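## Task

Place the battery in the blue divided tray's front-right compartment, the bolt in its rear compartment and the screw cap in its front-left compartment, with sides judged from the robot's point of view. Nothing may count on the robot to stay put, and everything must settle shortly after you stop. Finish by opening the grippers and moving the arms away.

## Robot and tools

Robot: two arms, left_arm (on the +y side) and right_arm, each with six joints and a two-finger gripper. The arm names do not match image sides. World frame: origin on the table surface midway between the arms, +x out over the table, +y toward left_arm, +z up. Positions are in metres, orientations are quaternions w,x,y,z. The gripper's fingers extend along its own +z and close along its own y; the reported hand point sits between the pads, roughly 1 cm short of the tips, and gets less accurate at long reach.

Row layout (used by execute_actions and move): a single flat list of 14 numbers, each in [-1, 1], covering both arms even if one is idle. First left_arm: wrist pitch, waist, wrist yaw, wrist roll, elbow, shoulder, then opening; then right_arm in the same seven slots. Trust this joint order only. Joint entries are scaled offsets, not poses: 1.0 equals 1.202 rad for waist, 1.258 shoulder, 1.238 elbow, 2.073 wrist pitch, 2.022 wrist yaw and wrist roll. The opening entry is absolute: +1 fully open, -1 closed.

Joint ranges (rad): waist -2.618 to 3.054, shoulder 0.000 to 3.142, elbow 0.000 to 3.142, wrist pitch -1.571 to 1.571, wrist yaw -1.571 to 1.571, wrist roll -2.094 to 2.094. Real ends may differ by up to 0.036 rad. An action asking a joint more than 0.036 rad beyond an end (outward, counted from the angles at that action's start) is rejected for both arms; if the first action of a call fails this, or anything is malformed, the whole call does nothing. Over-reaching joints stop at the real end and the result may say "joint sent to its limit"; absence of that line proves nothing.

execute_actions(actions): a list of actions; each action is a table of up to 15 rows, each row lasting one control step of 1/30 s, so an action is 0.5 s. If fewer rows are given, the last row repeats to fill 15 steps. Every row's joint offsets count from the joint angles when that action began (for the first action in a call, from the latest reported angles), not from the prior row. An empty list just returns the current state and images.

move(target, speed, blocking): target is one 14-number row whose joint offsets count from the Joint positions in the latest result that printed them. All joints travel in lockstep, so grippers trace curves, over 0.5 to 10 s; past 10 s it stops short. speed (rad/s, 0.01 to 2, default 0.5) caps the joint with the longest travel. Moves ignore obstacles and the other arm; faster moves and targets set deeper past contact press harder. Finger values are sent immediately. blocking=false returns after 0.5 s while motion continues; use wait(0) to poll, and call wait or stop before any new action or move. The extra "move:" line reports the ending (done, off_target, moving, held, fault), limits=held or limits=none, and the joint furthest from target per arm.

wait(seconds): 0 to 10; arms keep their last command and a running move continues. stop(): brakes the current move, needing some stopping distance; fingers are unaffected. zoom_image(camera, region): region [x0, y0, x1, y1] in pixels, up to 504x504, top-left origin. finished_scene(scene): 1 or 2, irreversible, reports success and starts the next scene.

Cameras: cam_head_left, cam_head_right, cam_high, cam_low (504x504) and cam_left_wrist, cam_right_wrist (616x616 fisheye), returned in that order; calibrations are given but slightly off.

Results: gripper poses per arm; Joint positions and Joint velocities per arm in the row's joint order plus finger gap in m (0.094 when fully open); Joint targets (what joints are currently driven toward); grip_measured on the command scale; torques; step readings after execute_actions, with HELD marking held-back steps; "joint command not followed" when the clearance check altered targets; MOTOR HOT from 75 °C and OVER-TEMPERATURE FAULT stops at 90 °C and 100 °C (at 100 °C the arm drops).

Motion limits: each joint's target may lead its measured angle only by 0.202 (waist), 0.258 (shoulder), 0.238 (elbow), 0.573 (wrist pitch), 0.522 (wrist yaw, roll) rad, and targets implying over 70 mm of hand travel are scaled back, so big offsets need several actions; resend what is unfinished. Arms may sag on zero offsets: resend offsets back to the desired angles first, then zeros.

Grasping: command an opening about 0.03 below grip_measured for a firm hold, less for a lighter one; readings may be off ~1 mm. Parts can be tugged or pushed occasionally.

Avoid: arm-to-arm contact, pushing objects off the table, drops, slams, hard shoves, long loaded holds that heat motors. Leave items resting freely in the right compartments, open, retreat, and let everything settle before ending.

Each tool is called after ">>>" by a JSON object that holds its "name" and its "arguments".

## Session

>>> {"name": "execute_actions", "arguments": {"actions": []}}

Scene clock: 0.00 s.
left_arm: end_effector_position=(+0.4444, +0.5857, +0.3020) grip_measured=+1.000 end_effector_quat_wxyz=(+0.392, +0.621, +0.414, +0.537) | right_arm: end_effector_position=(+0.3955, -0.3971, +0.1861) grip_measured=+1.000 end_effector_quat_wxyz=(+0.566, +0.142, +0.805, -0.108)
Joint names: [wrist pitch, waist, wrist yaw, wrist roll, elbow, shoulder]
Joint positions: left_arm=[0.238 0.56  0.733 2.028 1.46  1.854 0.094] | right_arm=[ 0.354 -0.331  0.004 -0.012  0.769  1.466  0.094]
Joint velocities: left_arm=[-0.037 -0.002 -0.051  0.11  -0.022  0.002  0.   ] | right_arm=[-0.037 -0.002 -0.066  0.051 -0.007 -0.017  0.   ]
Joint torques (N m, as the arm reports them, + toward a larger angle): no reading
Joint targets: left_arm=[0.216 0.560 0.735 2.024 1.462 1.854] | right_arm=[0.366 -0.331 0.004 -0.012 0.781 1.453]
camera_calibration (this result's frames):
cam_left_wrist: T_world_to_cam=[[-0.158568, 0.198661, -0.967155, 0.239507], [-0.649386, 0.716884, 0.253723, -0.211257], [0.743743, 0.66829, 0.0153327, -0.606619], [0, 0, 0, 1]] pos_world=[0.35196, 0.509264, 0.294543]
cam_right_wrist: T_world_to_cam=[[-0.304138, -0.952424, -0.0197202, -0.249991], [-0.837653, 0.277233, -0.470615, 0.542433], [0.453692, -0.126613, -0.882118, 0.0397145], [0, 0, 0, 1]] pos_world=[0.360321, -0.383449, 0.28538]

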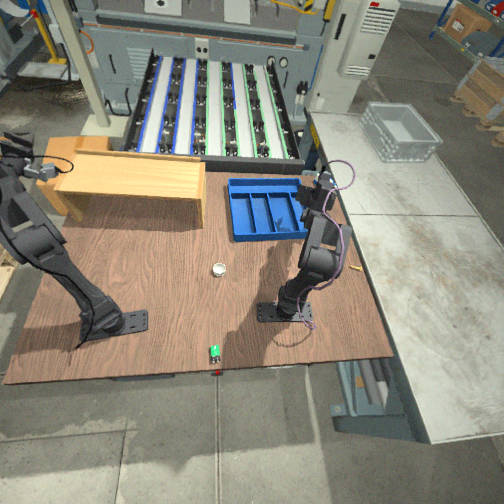

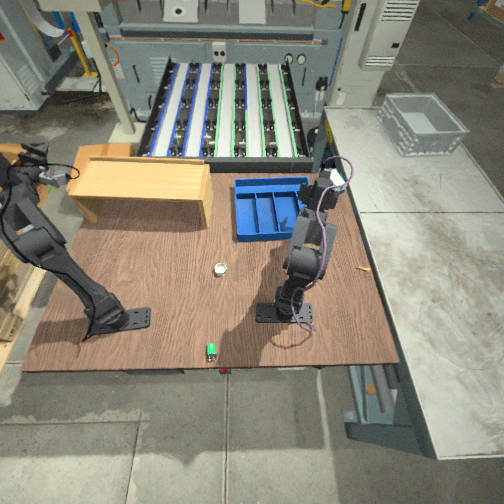

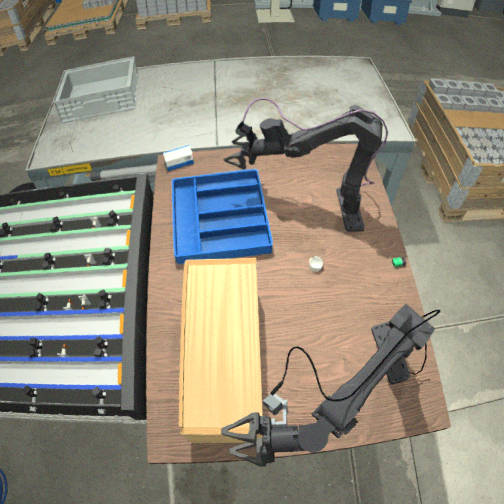

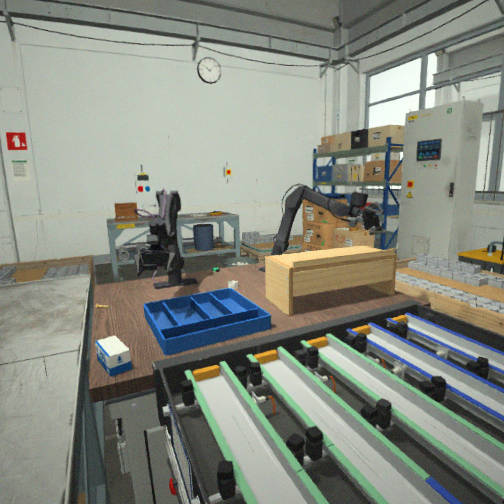

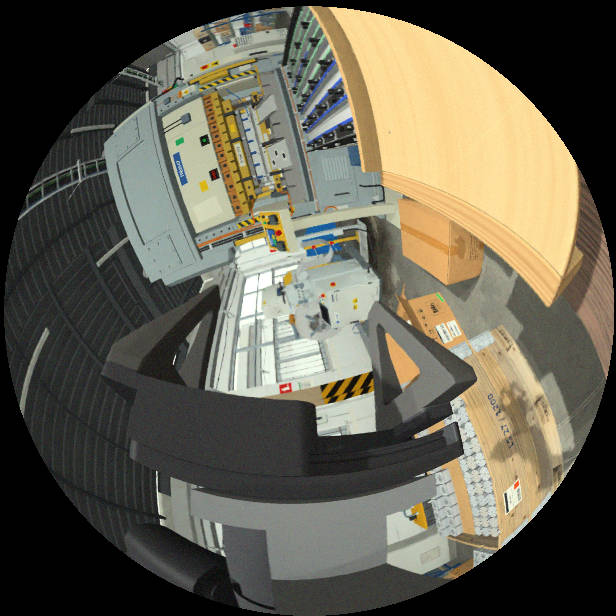

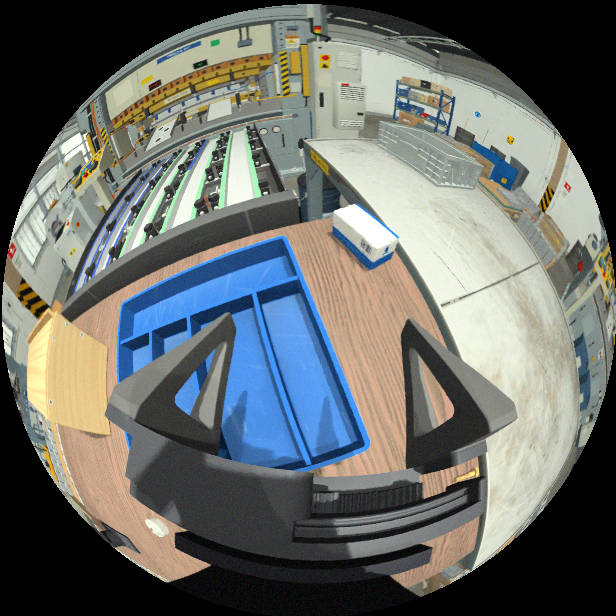

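>>> {"name": "zoom_image", "arguments": {"camera": "cam_head_left", "region": [180,170,380,370]}}

>>> {"name": "zoom_image", "arguments": {"camera": "cam_high", "region": [160,140,420,300]}}

Region (180, 170, 380, 370) of cam_head_left's 504x504 image, scaled by 2.520, with more detail than that image has.

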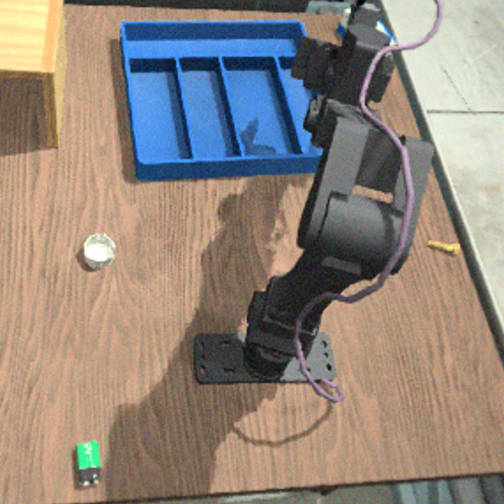

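Region (160, 140, 420, 300) of cam_high's 504x504 image, scaled by 1.938, with more detail than that image has; it fills the top 310 rows of this view, and the rest is white.

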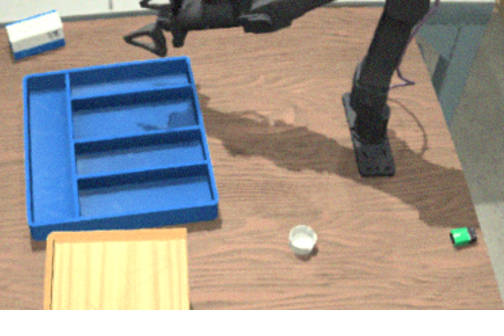

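>>> {"name": "move", "arguments": {"target": [-0.79,-0.757,-0.3625,-0.978,0.355,-0.202,1,-0.7385,-0.6007,0,0.4105,0.659,0.388,1], "speed": 1.2}}

Scene clock: 6.13 s.
left_arm: end_effector_position=(+0.3060, +0.2517, +0.2824) grip_measured=+1.000 end_effector_quat_wxyz=(+0.227, +0.131, +0.965, -0.022) | right_arm: end_effector_position=(+0.1459, -0.5629, +0.0752) grip_measured=+1.000 end_effector_quat_wxyz=(+0.002, +0.811, +0.585, -0.002)
Joint names: [wrist pitch, waist, wrist yaw, wrist roll, elbow, shoulder]
Joint positions: left_arm=[-1.379 -0.345  0.01   0.06   1.883  1.615  0.094] | right_arm=[-1.167 -1.051  0.004  0.813  1.554  1.953  0.094]
Joint velocities: left_arm=[-0.037  0.002 -0.022 -0.037 -0.012  0.007  0.   ] | right_arm=[-0.007  0.017 -0.037 -0.066 -0.012 -0.007  0.   ]
Joint torques (N m, as the arm reports them, + toward a larger angle): left_arm=[ 0.82 -0.47 -0.04 -0.1   9.4  -9.23] | right_arm=[ 0.08 -0.1  -0.01  0.01  8.83 -7.4 ]
Joint targets: left_arm=[-1.400 -0.350 -0.000 0.051 1.900 1.600] | right_arm=[-1.177 -1.054 0.004 0.818 1.584 1.954]
move: off_target (left_arm, right_arm); limits=none; left_arm: farthest joint: the wrist pitch, 0.021 radians from its target (1.637 radians at the start); right_arm: farthest joint: the elbow, 0.031 radians from its target (0.816 radians at the start)
camera_calibration (this result's frames):
cam_left_wrist: T_world_to_cam=[[-0.146433, -0.983961, 0.101871, 0.257063], [-0.933143, 0.171577, 0.315919, 0.149786], [-0.328331, -0.0487994, -0.943301, 0.499083], [0, 0, 0, 1]] pos_world=[0.341279, 0.251595, 0.397278]
cam_right_wrist: T_world_to_cam=[[-0.943157, 0.327127, -0.0586717, 0.330412], [0.206717, 0.715654, 0.667163, 0.336018], [0.260236, 0.617111, -0.742597, 0.470526], [0, 0, 0, 1]] pos_world=[0.119722, -0.638926, 0.144619]

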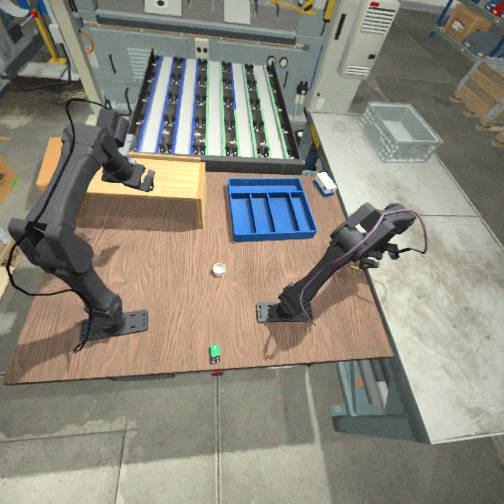

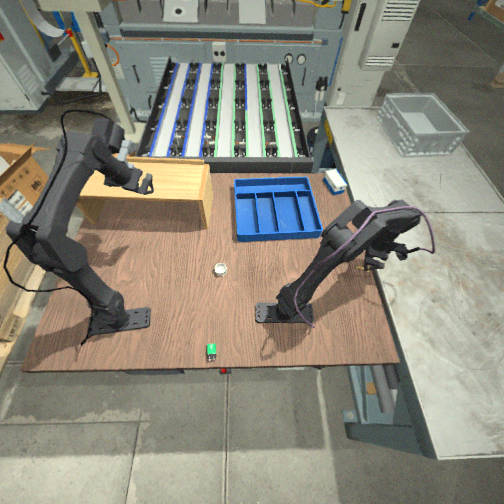

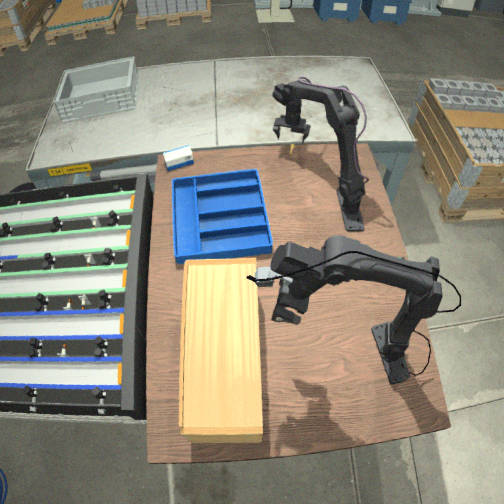

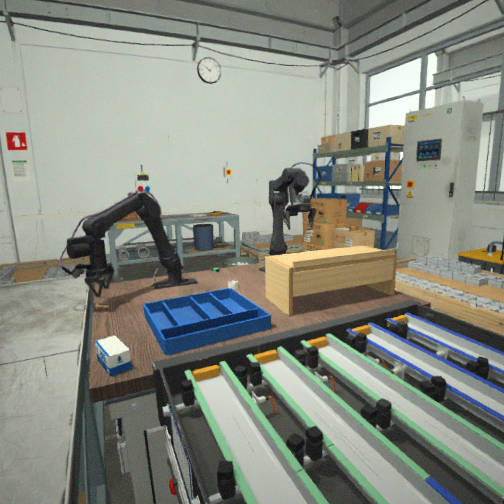

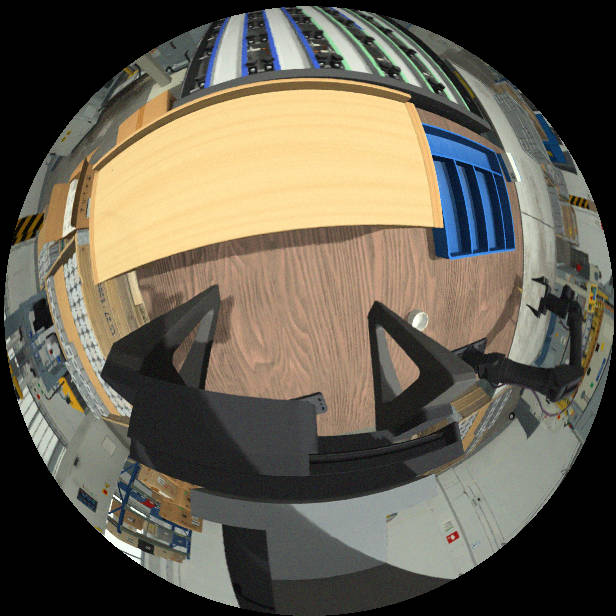

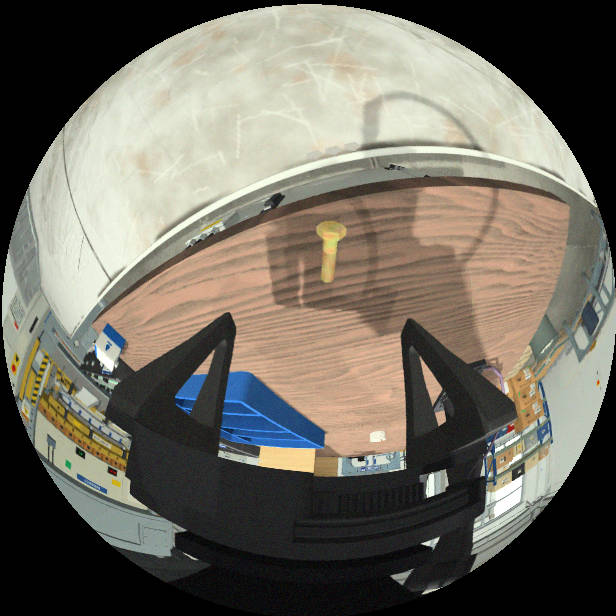

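>>> {"name": "move", "arguments": {"target": [0.0564,-0.711,0,0,-0.1446,0.331,1,0.0999,-0.02,0,0,-0.1284,0.0493,1], "speed": 0.8}}

Scene clock: 8.87 s.
left_arm: end_effector_position=(+0.1355, -0.0094, +0.0887) grip_measured=+1.000 end_effector_quat_wxyz=(-0.009, +0.535, +0.845, -0.001) | right_arm: end_effector_position=(+0.1393, -0.5618, +0.0162) grip_measured=+1.000 end_effector_quat_wxyz=(-0.008, +0.815, +0.579, -0.001)
Joint names: [wrist pitch, waist, wrist yaw, wrist roll, elbow, shoulder]
Joint positions: left_arm=[-1.271 -1.206  0.01   0.059  1.711  2.026  0.094] | right_arm=[-0.973 -1.066  0.004  0.813  1.403  2.017  0.094]
Joint velocities: left_arm=[-0.007  0.002 -0.037  0.022 -0.017 -0.002  0.   ] | right_arm=[-0.007 -0.007  0.022 -0.022 -0.007 -0.012  0.   ]
Joint torques (N m, as the arm reports them, + toward a larger angle): left_arm=[  0.25   0.74   0.06   0.06   7.12 -11.89] | right_arm=[ 0.28 -0.78  0.    0.    5.11 -7.78]
Joint targets: left_arm=[-1.262 -1.200 0.010 0.059 1.703 2.031] | right_arm=[-0.960 -1.075 0.004 0.813 1.395 2.015]
move: done; limits=none; left_arm: farthest joint: the wrist pitch, 0.009 radians from its target (0.117 radians at the start); right_arm: farthest joint: the wrist pitch, 0.013 radians from its target (0.207 radians at the start)
camera_calibration (this result's frames):
cam_left_wrist: T_world_to_cam=[[-0.822187, -0.565727, 0.0629486, 0.0937969], [-0.358872, 0.601021, 0.714132, -0.0124158], [-0.441837, 0.56456, -0.697175, 0.24696], [0, 0, 0, 1]] pos_world=[0.181779, -0.0788981, 0.175136]
cam_right_wrist: T_world_to_cam=[[-0.938677, 0.342072, -0.0432601, 0.327872], [0.223825, 0.699964, 0.678198, 0.364544], [0.262273, 0.626926, -0.733605, 0.432823], [0, 0, 0, 1]] pos_world=[0.112654, -0.638671, 0.0844722]

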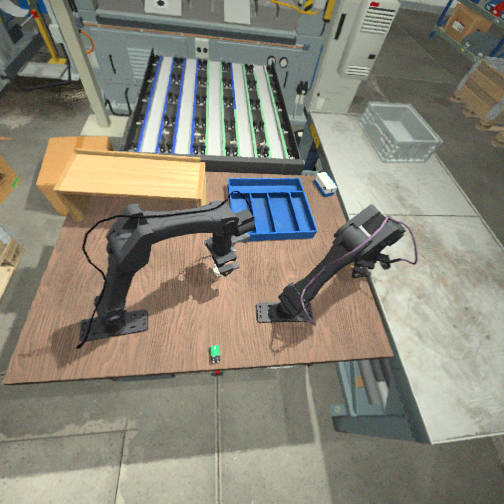

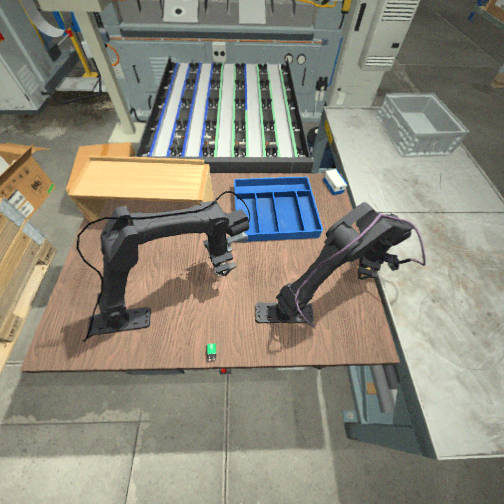

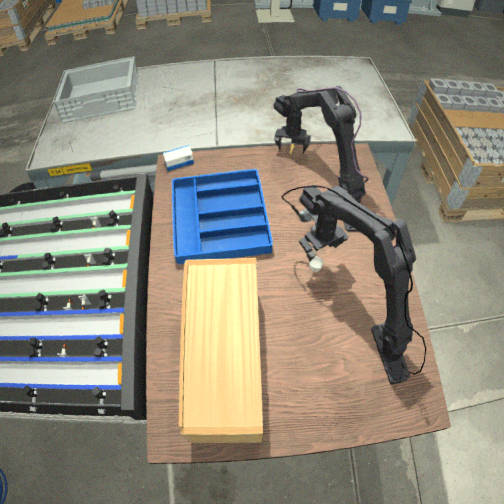

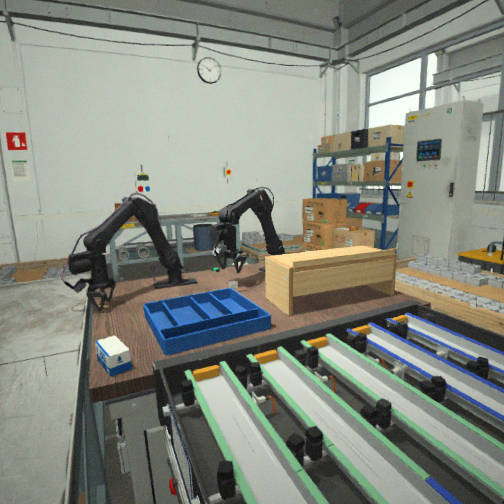

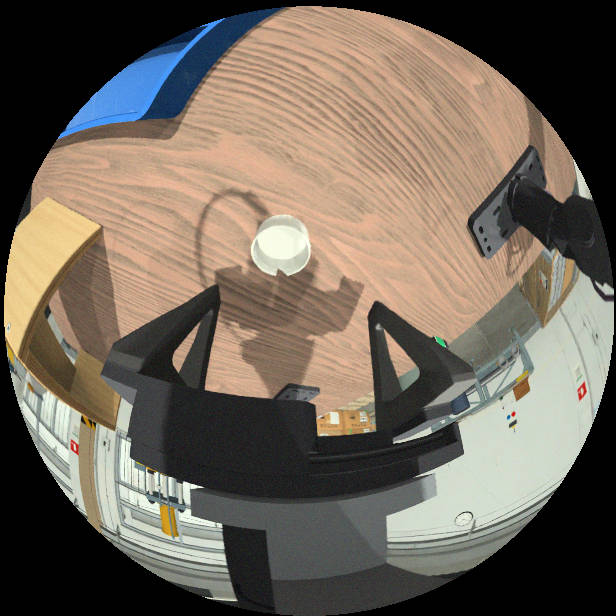

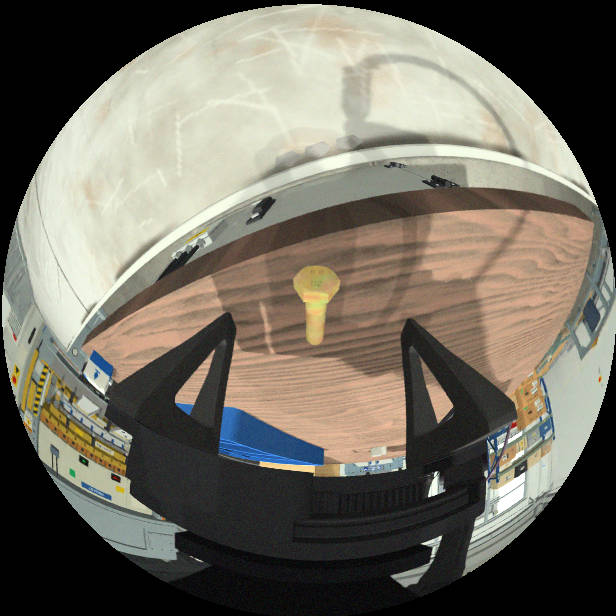

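>>> {"name": "move", "arguments": {"target": [0.136,0.031,0,0,-0.1688,0.0485,1,0.004,0,0,0,-0.005,0,-0.88], "speed": 0.4}}

Scene clock: 10.77 s.
left_arm: end_effector_position=(+0.1488, -0.0090, +0.0228) grip_measured=+1.000 end_effector_quat_wxyz=(+0.004, +0.522, +0.853, -0.008) | right_arm: end_effector_position=(+0.1394, -0.5620, +0.0162) grip_measured=-0.872 end_effector_quat_wxyz=(-0.008, +0.815, +0.579, -0.001)
Joint names: [wrist pitch, waist, wrist yaw, wrist roll, elbow, shoulder]
Joint positions: left_arm=[-0.998 -1.176  0.01   0.059  1.514  2.073  0.094] | right_arm=[-0.972 -1.066  0.004  0.813  1.403  2.017  0.006]
Joint velocities: left_arm=[ 0.037 -0.012 -0.051  0.037 -0.017 -0.007  0.   ] | right_arm=[-0.022  0.007 -0.007 -0.066 -0.007 -0.032 -0.   ]
Joint torques (N m, as the arm reports them, + toward a larger angle): left_arm=[  0.27   0.74   0.03   0.04   6.6  -11.46] | right_arm=[ 0.21 -0.05  0.    0.01  5.23 -7.65]
Joint targets: left_arm=[-0.989 -1.169 0.010 0.059 1.502 2.087] | right_arm=[-0.964 -1.066 0.004 0.813 1.396 2.017]
move: done; limits=none; left_arm: farthest joint: the shoulder, 0.014 radians from its target (0.061 radians at the start); right_arm: farthest joint: the wrist pitch, 0.007 radians from its target (0.007 radians at the start)
camera_calibration (this result's frames):
cam_left_wrist: T_world_to_cam=[[-0.805475, -0.588963, 0.0658175, 0.10639], [-0.387255, 0.607153, 0.693829, 0.0438715], [-0.448601, 0.533374, -0.717126, 0.207854], [0, 0, 0, 1]] pos_world=[0.195927, -0.0748407, 0.111616]
cam_right_wrist: T_world_to_cam=[[-0.938662, 0.342043, -0.043821, 0.328001], [0.223587, 0.700424, 0.677802, 0.364942], [0.26253, 0.626429, -0.733938, 0.432593], [0, 0, 0, 1]] pos_world=[0.112717, -0.638793, 0.0845118]

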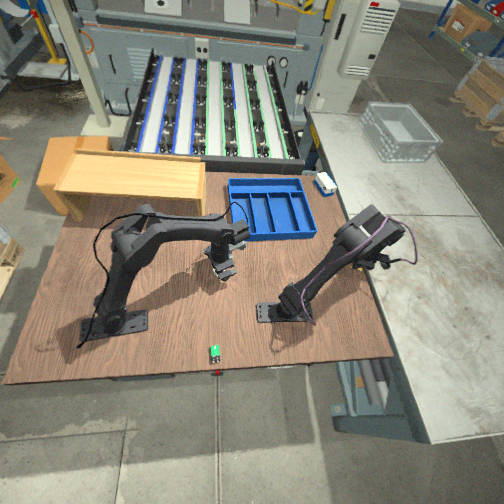

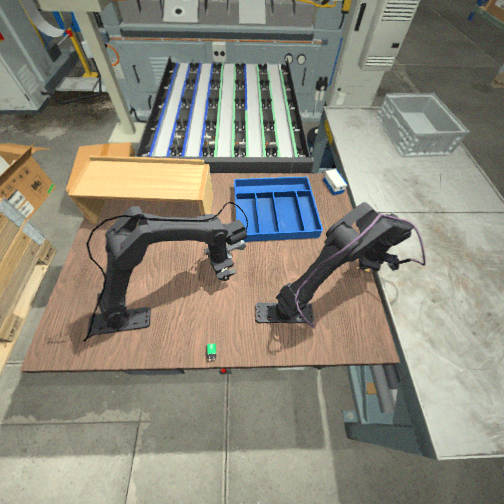

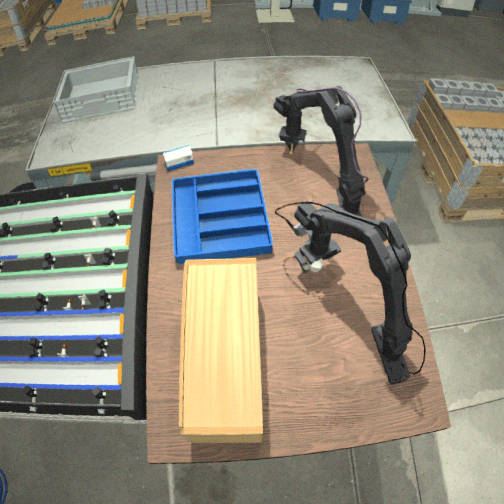

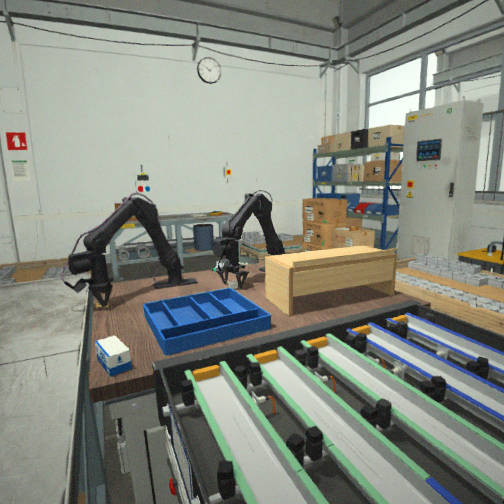

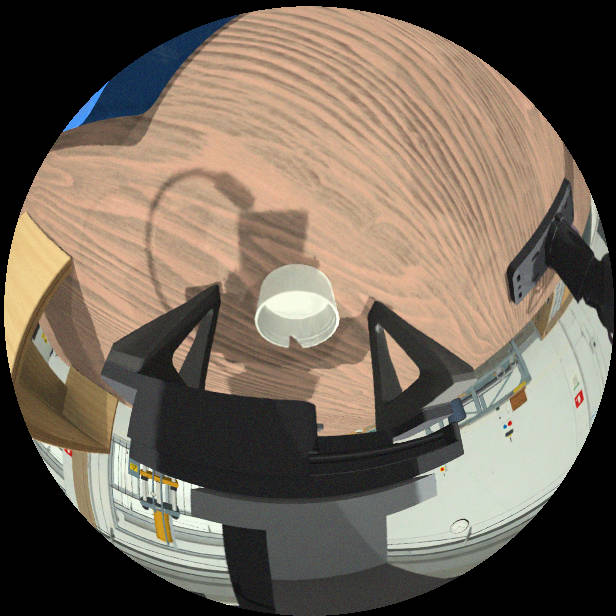

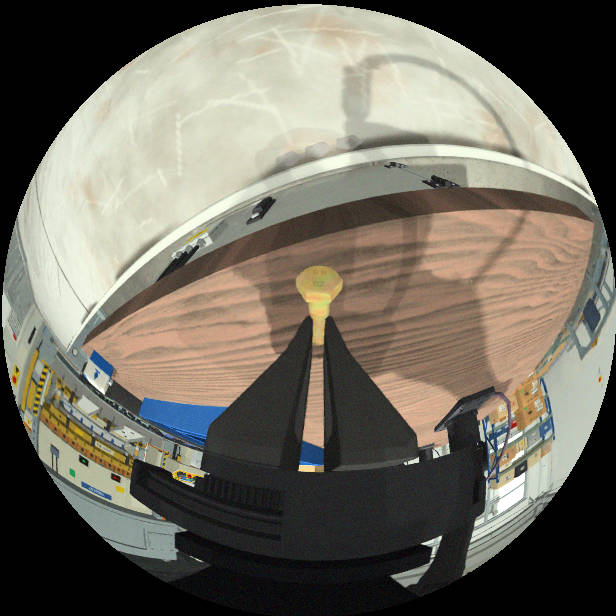

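>>> {"name": "execute_actions", "arguments": {"actions": [[[0.005,0.004,0,0,-0.015,0.011,1,0.004,0,0,0,-0.005,0,-0.91],[0.008,0.004,0,0,-0.02,0.011,0.8,0.004,0,0,0,-0.005,0,-0.91],[0.011,0.004,0,0,-0.024,0.011,0.6,0.004,0,0,0,-0.005,0,-0.91],[0.014,0.004,0,0,-0.0275,0.011,0.4,0.004,0,0,0,-0.005,0,-0.91],[0.015,0.004,0,0,-0.0275,0.011,0.3,0.004,0,0,0,-0.005,0,-0.91],[0.015,0.004,0,0,-0.0275,0.011,0.2,0.004,0,0,0,-0.005,0,-0.91],[0.015,0.004,0,0,-0.0275,0.011,0.1,0.004,0,0,0,-0.005,0,-0.91],[0.015,0.004,0,0,-0.0275,0.011,0.0,0.004,0,0,0,-0.005,0,-0.91],[0.015,0.004,0,0,-0.0275,0.011,-0.06,0.004,0,0,0,-0.005,0,-0.91]]]}}

Scene clock: 11.60 s.
left_arm: end_effector_position=(+0.1481, -0.0078, +0.0182) grip_measured=-0.055 end_effector_quat_wxyz=(+0.004, +0.522, +0.853, -0.008) | right_arm: end_effector_position=(+0.1394, -0.5620, +0.0162) grip_measured=-0.897 end_effector_quat_wxyz=(-0.008, +0.815, +0.579, -0.001)
Joint names: [wrist pitch, waist, wrist yaw, wrist roll, elbow, shoulder]
Joint positions: left_arm=[-0.978 -1.176  0.01   0.059  1.495  2.073  0.044] | right_arm=[-0.972 -1.066  0.004  0.813  1.403  2.017  0.005]
Joint velocities: left_arm=[ 0.095  0.027  0.022 -0.037 -0.012 -0.017  0.001] | right_arm=[-0.022  0.002 -0.11  -0.022 -0.002  0.002 -0.001]
Joint torques (N m, as the arm reports them, + toward a larger angle): left_arm=[  0.36   0.2    0.07   0.05   6.43 -11.54] | right_arm=[ 0.21 -0.02 -0.01  0.01  5.24 -7.62]
Joint targets: left_arm=[-0.967 -1.171 0.010 0.059 1.480 2.086] | right_arm=[-0.964 -1.066 0.004 0.813 1.396 2.017]
Step readings (joint positions):
0: left_arm=[-0.998 -1.176 0.010 0.059 1.514 2.073] | right_arm=[-0.972 -1.066 0.004 0.813 1.403 2.017]
1: left_arm=[-0.998 -1.176 0.010 0.059 1.514 2.073] | right_arm=[-0.972 -1.066 0.004 0.813 1.403 2.017]
2: left_arm=[-0.997 -1.176 0.010 0.059 1.514 2.073] | right_arm=[-0.972 -1.066 0.004 0.813 1.403 2.017]
4: left_arm=[-0.990 -1.176 0.010 0.059 1.508 2.073] | right_arm=[-0.972 -1.066 0.004 0.813 1.403 2.017]
8: left_arm=[-0.983 -1.176 0.010 0.059 1.495 2.073] | right_arm=[-0.972 -1.066 0.004 0.813 1.403 2.017]
15: Joint positions above
camera_calibration (this result's frames):
cam_left_wrist: T_world_to_cam=[[-0.805514, -0.588898, 0.0659311, 0.106828], [-0.387657, 0.607837, 0.693005, 0.0462403], [-0.448185, 0.532666, -0.717912, 0.203582], [0, 0, 0, 1]] pos_world=[0.195219, -0.0736368, 0.107066]
cam_right_wrist: T_world_to_cam=[[-0.938662, 0.342043, -0.043821, 0.328001], [0.223587, 0.700424, 0.677802, 0.364942], [0.26253, 0.626429, -0.733938, 0.432593], [0, 0, 0, 1]] pos_world=[0.112717, -0.638793, 0.0845118]

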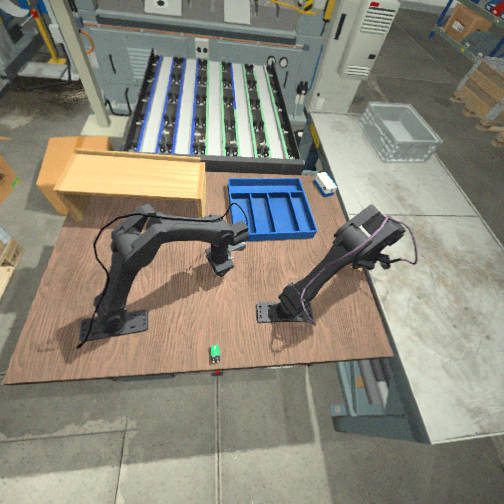

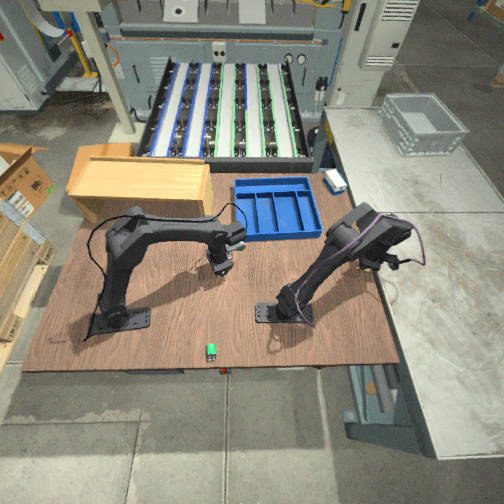

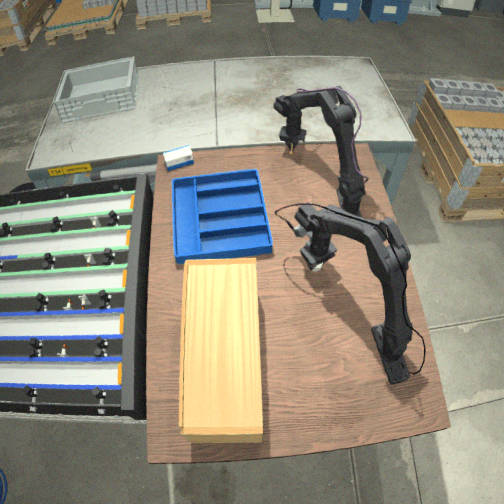

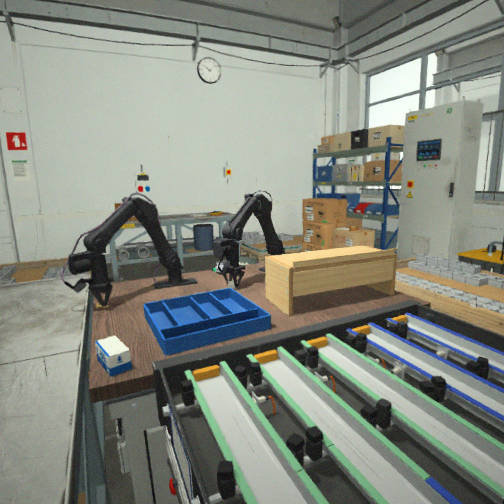

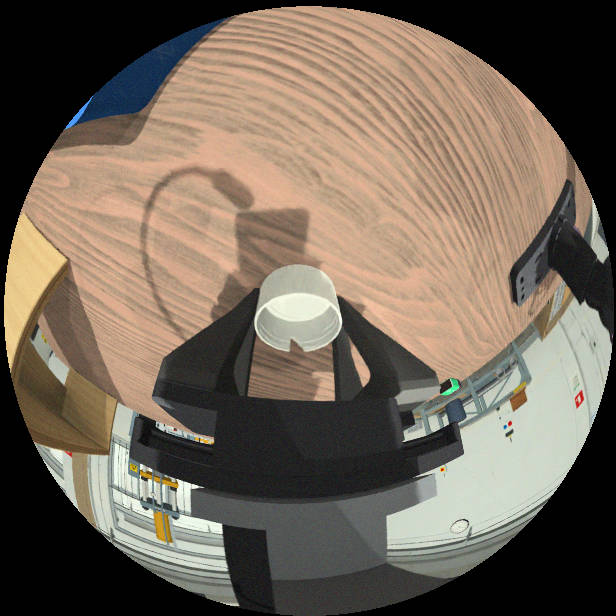

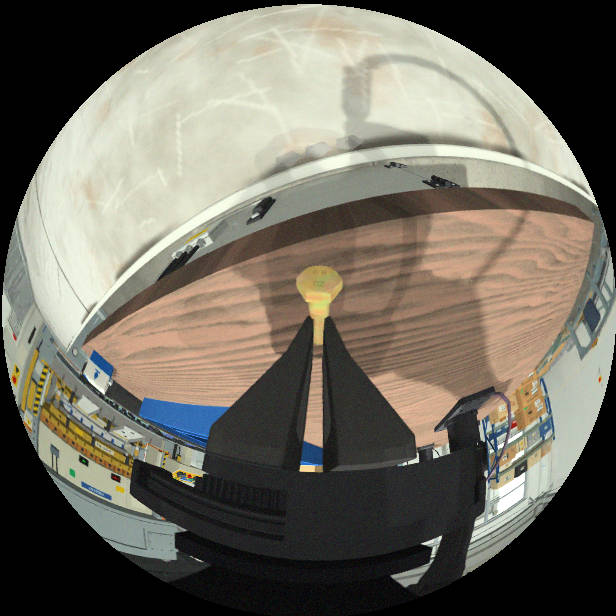

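>>> {"name": "execute_actions", "arguments": {"actions": [[[0.005,0.004,0,0,-0.012,0.011,-0.11,0.004,0,0,0,-0.005,0,-0.94]]]}}

Scene clock: 12.23 s.
left_arm: end_effector_position=(+0.1483, -0.0081, +0.0182) grip_measured=-0.090 end_effector_quat_wxyz=(+0.005, +0.522, +0.853, -0.009) | right_arm: end_effector_position=(+0.1394, -0.5614, +0.0178) grip_measured=-0.936 end_effector_quat_wxyz=(-0.007, +0.815, +0.579, -0.000)
Joint names: [wrist pitch, waist, wrist yaw, wrist roll, elbow, shoulder]
Joint positions: left_arm=[-0.977 -1.176  0.01   0.059  1.495  2.073  0.043] | right_arm=[-0.976 -1.066  0.002  0.813  1.403  2.012  0.003]
Joint velocities: left_arm=[0.037 0.007 0.066 0.051 0.007 0.002 0.001] | right_arm=[-0.037 -0.007 -0.066  0.022  0.012 -0.022 -0.   ]
Joint torques (N m, as the arm reports them, + toward a larger angle): left_arm=[  0.31   0.47   0.02   0.04   6.36 -11.28] | right_arm=[ 0.25  0.02  0.01  0.    5.23 -7.32]
Joint targets: left_arm=[-0.968 -1.171 0.010 0.059 1.480 2.086] | right_arm=[-0.964 -1.066 0.003 0.813 1.396 2.017]
Step readings (joint positions):
0: left_arm=[-0.977 -1.176 0.010 0.059 1.495 2.073] | right_arm=[-0.972 -1.066 0.004 0.813 1.403 2.017]
1: left_arm=[-0.977 -1.176 0.010 0.059 1.495 2.073] | right_arm=[-0.973 -1.066 0.003 0.813 1.403 2.017]
2: left_arm=[-0.977 -1.176 0.010 0.059 1.495 2.073] | right_arm=[-0.975 -1.066 0.003 0.813 1.403 2.015]
4: left_arm=[-0.977 -1.176 0.010 0.059 1.495 2.073] | right_arm=[-0.976 -1.066 0.002 0.813 1.403 2.012]
8: left_arm=[-0.977 -1.176 0.010 0.059 1.495 2.073] | right_arm=[-0.976 -1.066 0.002 0.813 1.403 2.012]
15: Joint positions above
camera_calibration (this result's frames):
cam_left_wrist: T_world_to_cam=[[-0.805552, -0.588833, 0.0660447, 0.106804], [-0.388059, 0.60852, 0.69218, 0.0465224], [-0.447768, 0.531958, -0.718697, 0.203727], [0, 0, 0, 1]] pos_world=[0.195312, -0.0737943, 0.107162]
cam_right_wrist: T_world_to_cam=[[-0.938595, 0.342052, -0.0451559, 0.327874], [0.222673, 0.700523, 0.678, 0.363686], [0.263544, 0.626313, -0.733673, 0.433234], [0, 0, 0, 1]] pos_world=[0.112582, -0.638261, 0.0860779]

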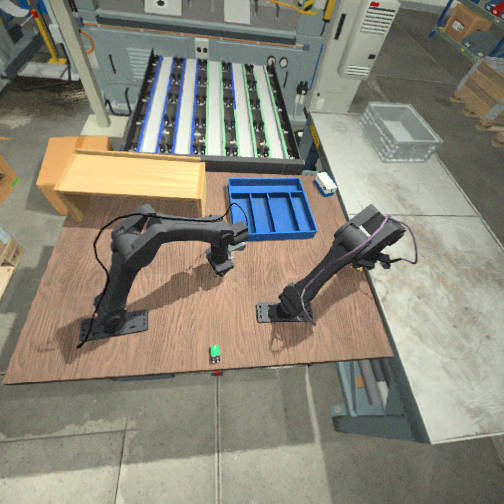

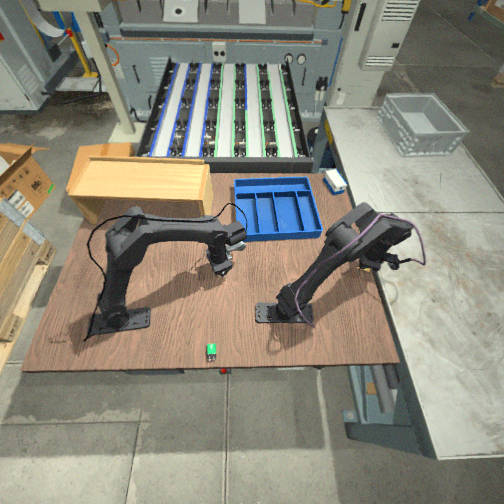

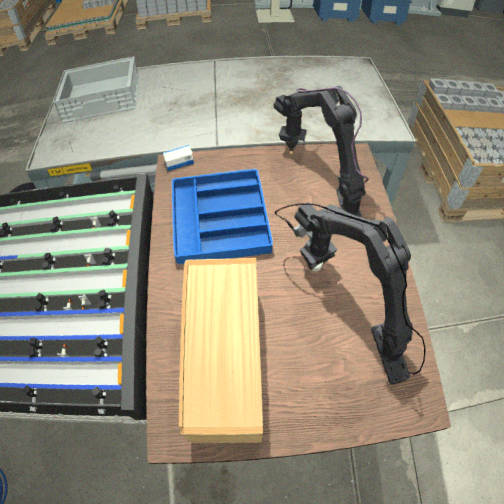

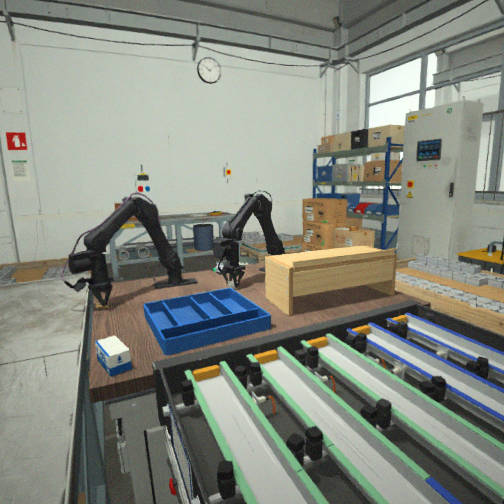

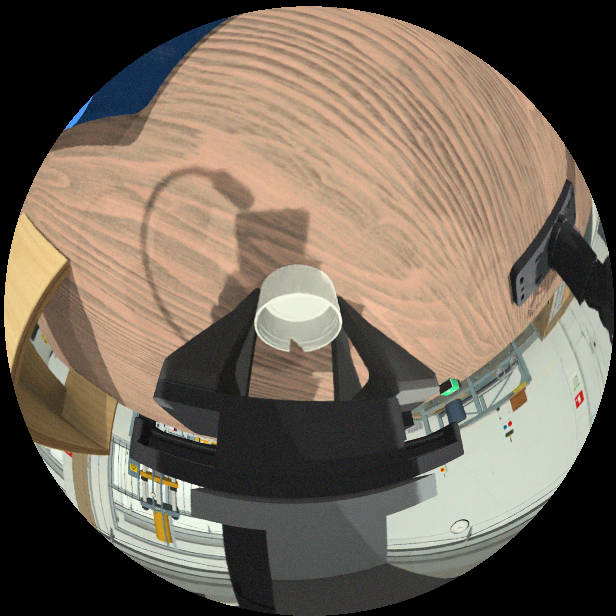

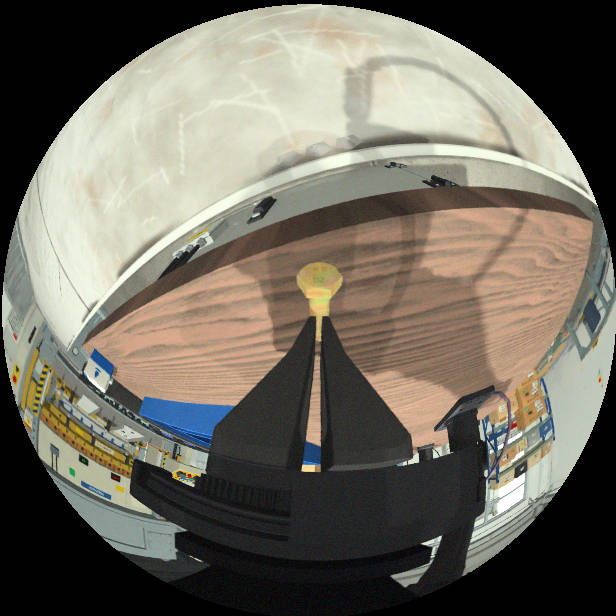

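>>> {"name": "zoom_image", "arguments": {"camera": "cam_right_wrist", "region": [250,240,390,380]}}

>>> {"name": "zoom_image", "arguments": {"camera": "cam_low", "region": [60,260,160,330]}}

Region (250, 240, 390, 380) of cam_right_wrist's 616x616 image, scaled by 3.600, with more detail than that image has.

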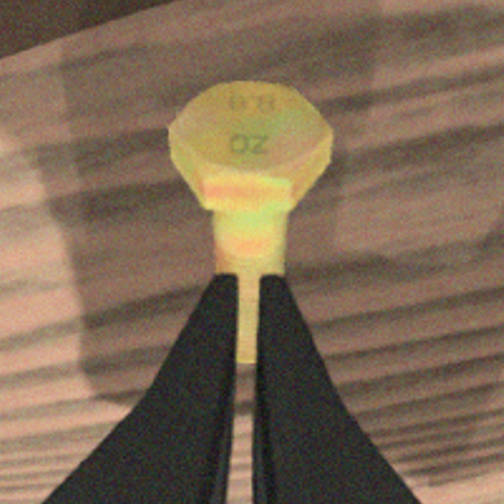

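Region (60, 260, 160, 330) of cam_low's 504x504 image, scaled by 5.040, with more detail than that image has; it fills the top 353 rows of this view, and the rest is white.

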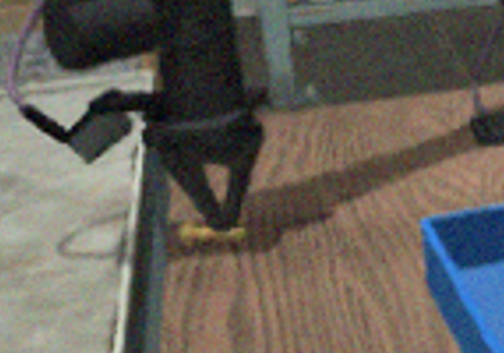

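>>> {"name": "zoom_image", "arguments": {"camera": "cam_head_right", "region": [220,165,350,255]}}

Region (220, 165, 350, 255) of cam_head_right's 504x504 image, scaled by 3.877, with more detail than that image has; it fills the top 349 rows of this view, and the rest is white.

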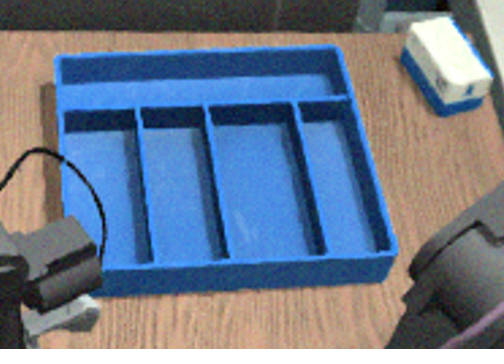

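>>> {"name": "execute_actions", "arguments": {"actions": [[[0.005,0.004,0,0,-0.012,0.011,-0.135,0.006,0,0,0,-0.005,0.004,-0.8],[0.005,0.004,0,0,-0.012,0.011,-0.135,0.006,0,0,0,-0.005,0.004,-0.6]]]}}

Scene clock: 15.37 s.
left_arm: end_effector_position=(+0.1484, -0.0083, +0.0182) grip_measured=-0.090 end_effector_quat_wxyz=(+0.005, +0.522, +0.853, -0.009) | right_arm: end_effector_position=(+0.1393, -0.5613, +0.0161) grip_measured=-0.603 end_effector_quat_wxyz=(-0.009, +0.815, +0.579, +0.000)
Joint names: [wrist pitch, waist, wrist yaw, wrist roll, elbow, shoulder]
Joint positions: left_arm=[-0.975 -1.176  0.01   0.059  1.495  2.073  0.043] | right_arm=[-0.975 -1.066  0.002  0.813  1.403  2.017  0.019]
Joint velocities: left_arm=[-0.066  0.017  0.051 -0.037 -0.027 -0.012  0.   ] | right_arm=[-0.095  0.007  0.022 -0.022  0.002 -0.017 -0.001]
Joint torques (N m, as the arm reports them, + toward a larger angle): left_arm=[  0.31   0.3    0.02   0.04   6.3  -11.27] | right_arm=[ 0.24 -0.02  0.    0.01  5.24 -7.67]
Joint targets: left_arm=[-0.966 -1.171 0.010 0.059 1.480 2.086] | right_arm=[-0.963 -1.066 0.002 0.813 1.396 2.017]
Step readings (joint positions):
0: left_arm=[-0.977 -1.176 0.010 0.059 1.495 2.073] | right_arm=[-0.976 -1.066 0.002 0.813 1.403 2.012]
1: left_arm=[-0.976 -1.176 0.010 0.059 1.495 2.073] | right_arm=[-0.976 -1.066 0.002 0.813 1.403 2.012]
2: left_arm=[-0.976 -1.176 0.010 0.059 1.495 2.073] | right_arm=[-0.975 -1.066 0.002 0.813 1.403 2.013]
4: left_arm=[-0.976 -1.176 0.010 0.059 1.495 2.073] | right_arm=[-0.975 -1.066 0.002 0.813 1.403 2.016]
8: left_arm=[-0.975 -1.176 0.010 0.059 1.495 2.073] | right_arm=[-0.975 -1.066 0.002 0.813 1.403 2.017]
15: Joint positions above
camera_calibration (this result's frames):
cam_left_wrist: T_world_to_cam=[[-0.80559, -0.588768, 0.0661582, 0.10678], [-0.388461, 0.609203, 0.691354, 0.0468046], [-0.447351, 0.531248, -0.719481, 0.203872], [0, 0, 0, 1]] pos_world=[0.195404, -0.0739517, 0.107259]
cam_right_wrist: T_world_to_cam=[[-0.938672, 0.3422, -0.0423514, 0.327683], [0.223863, 0.698222, 0.679979, 0.363243], [0.26226, 0.628796, -0.732008, 0.433428], [0, 0, 0, 1]] pos_world=[0.1126, -0.638296, 0.0841529]

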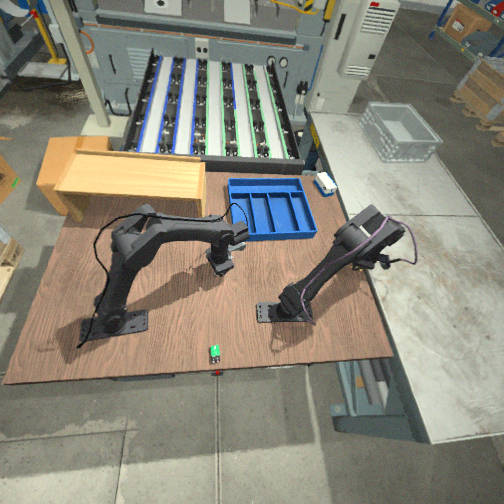

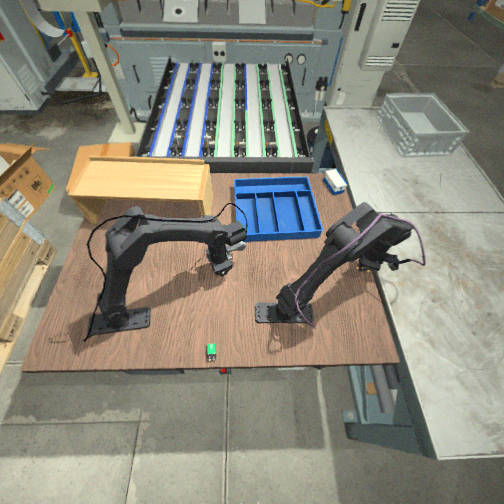

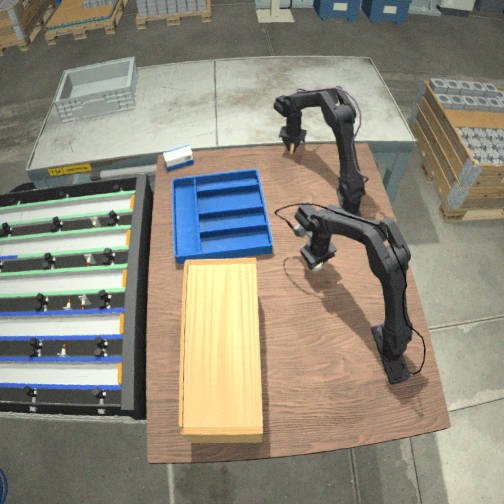

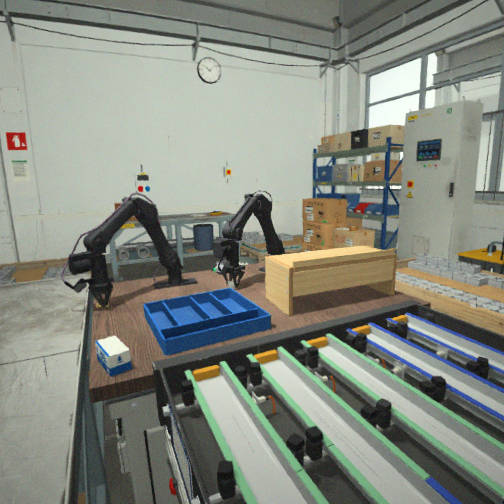

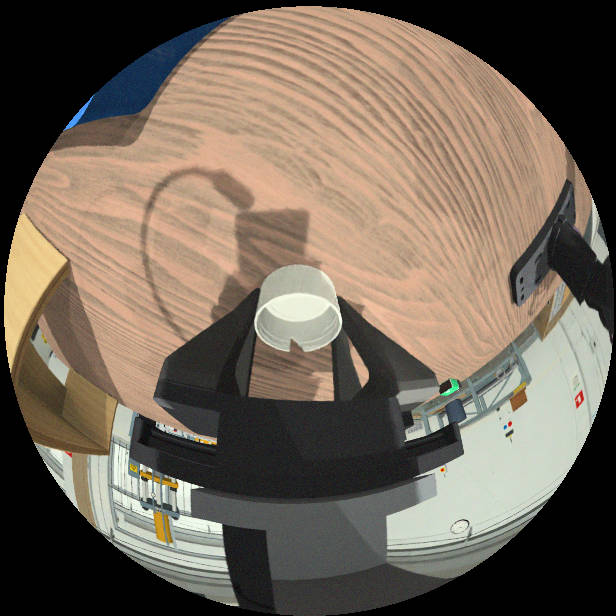

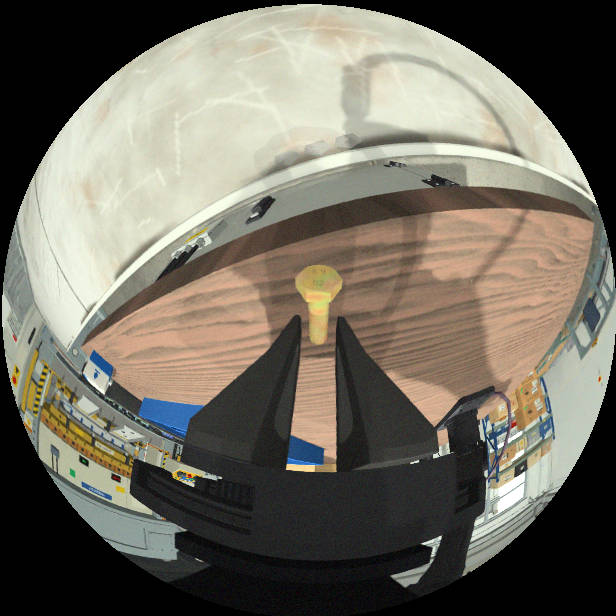

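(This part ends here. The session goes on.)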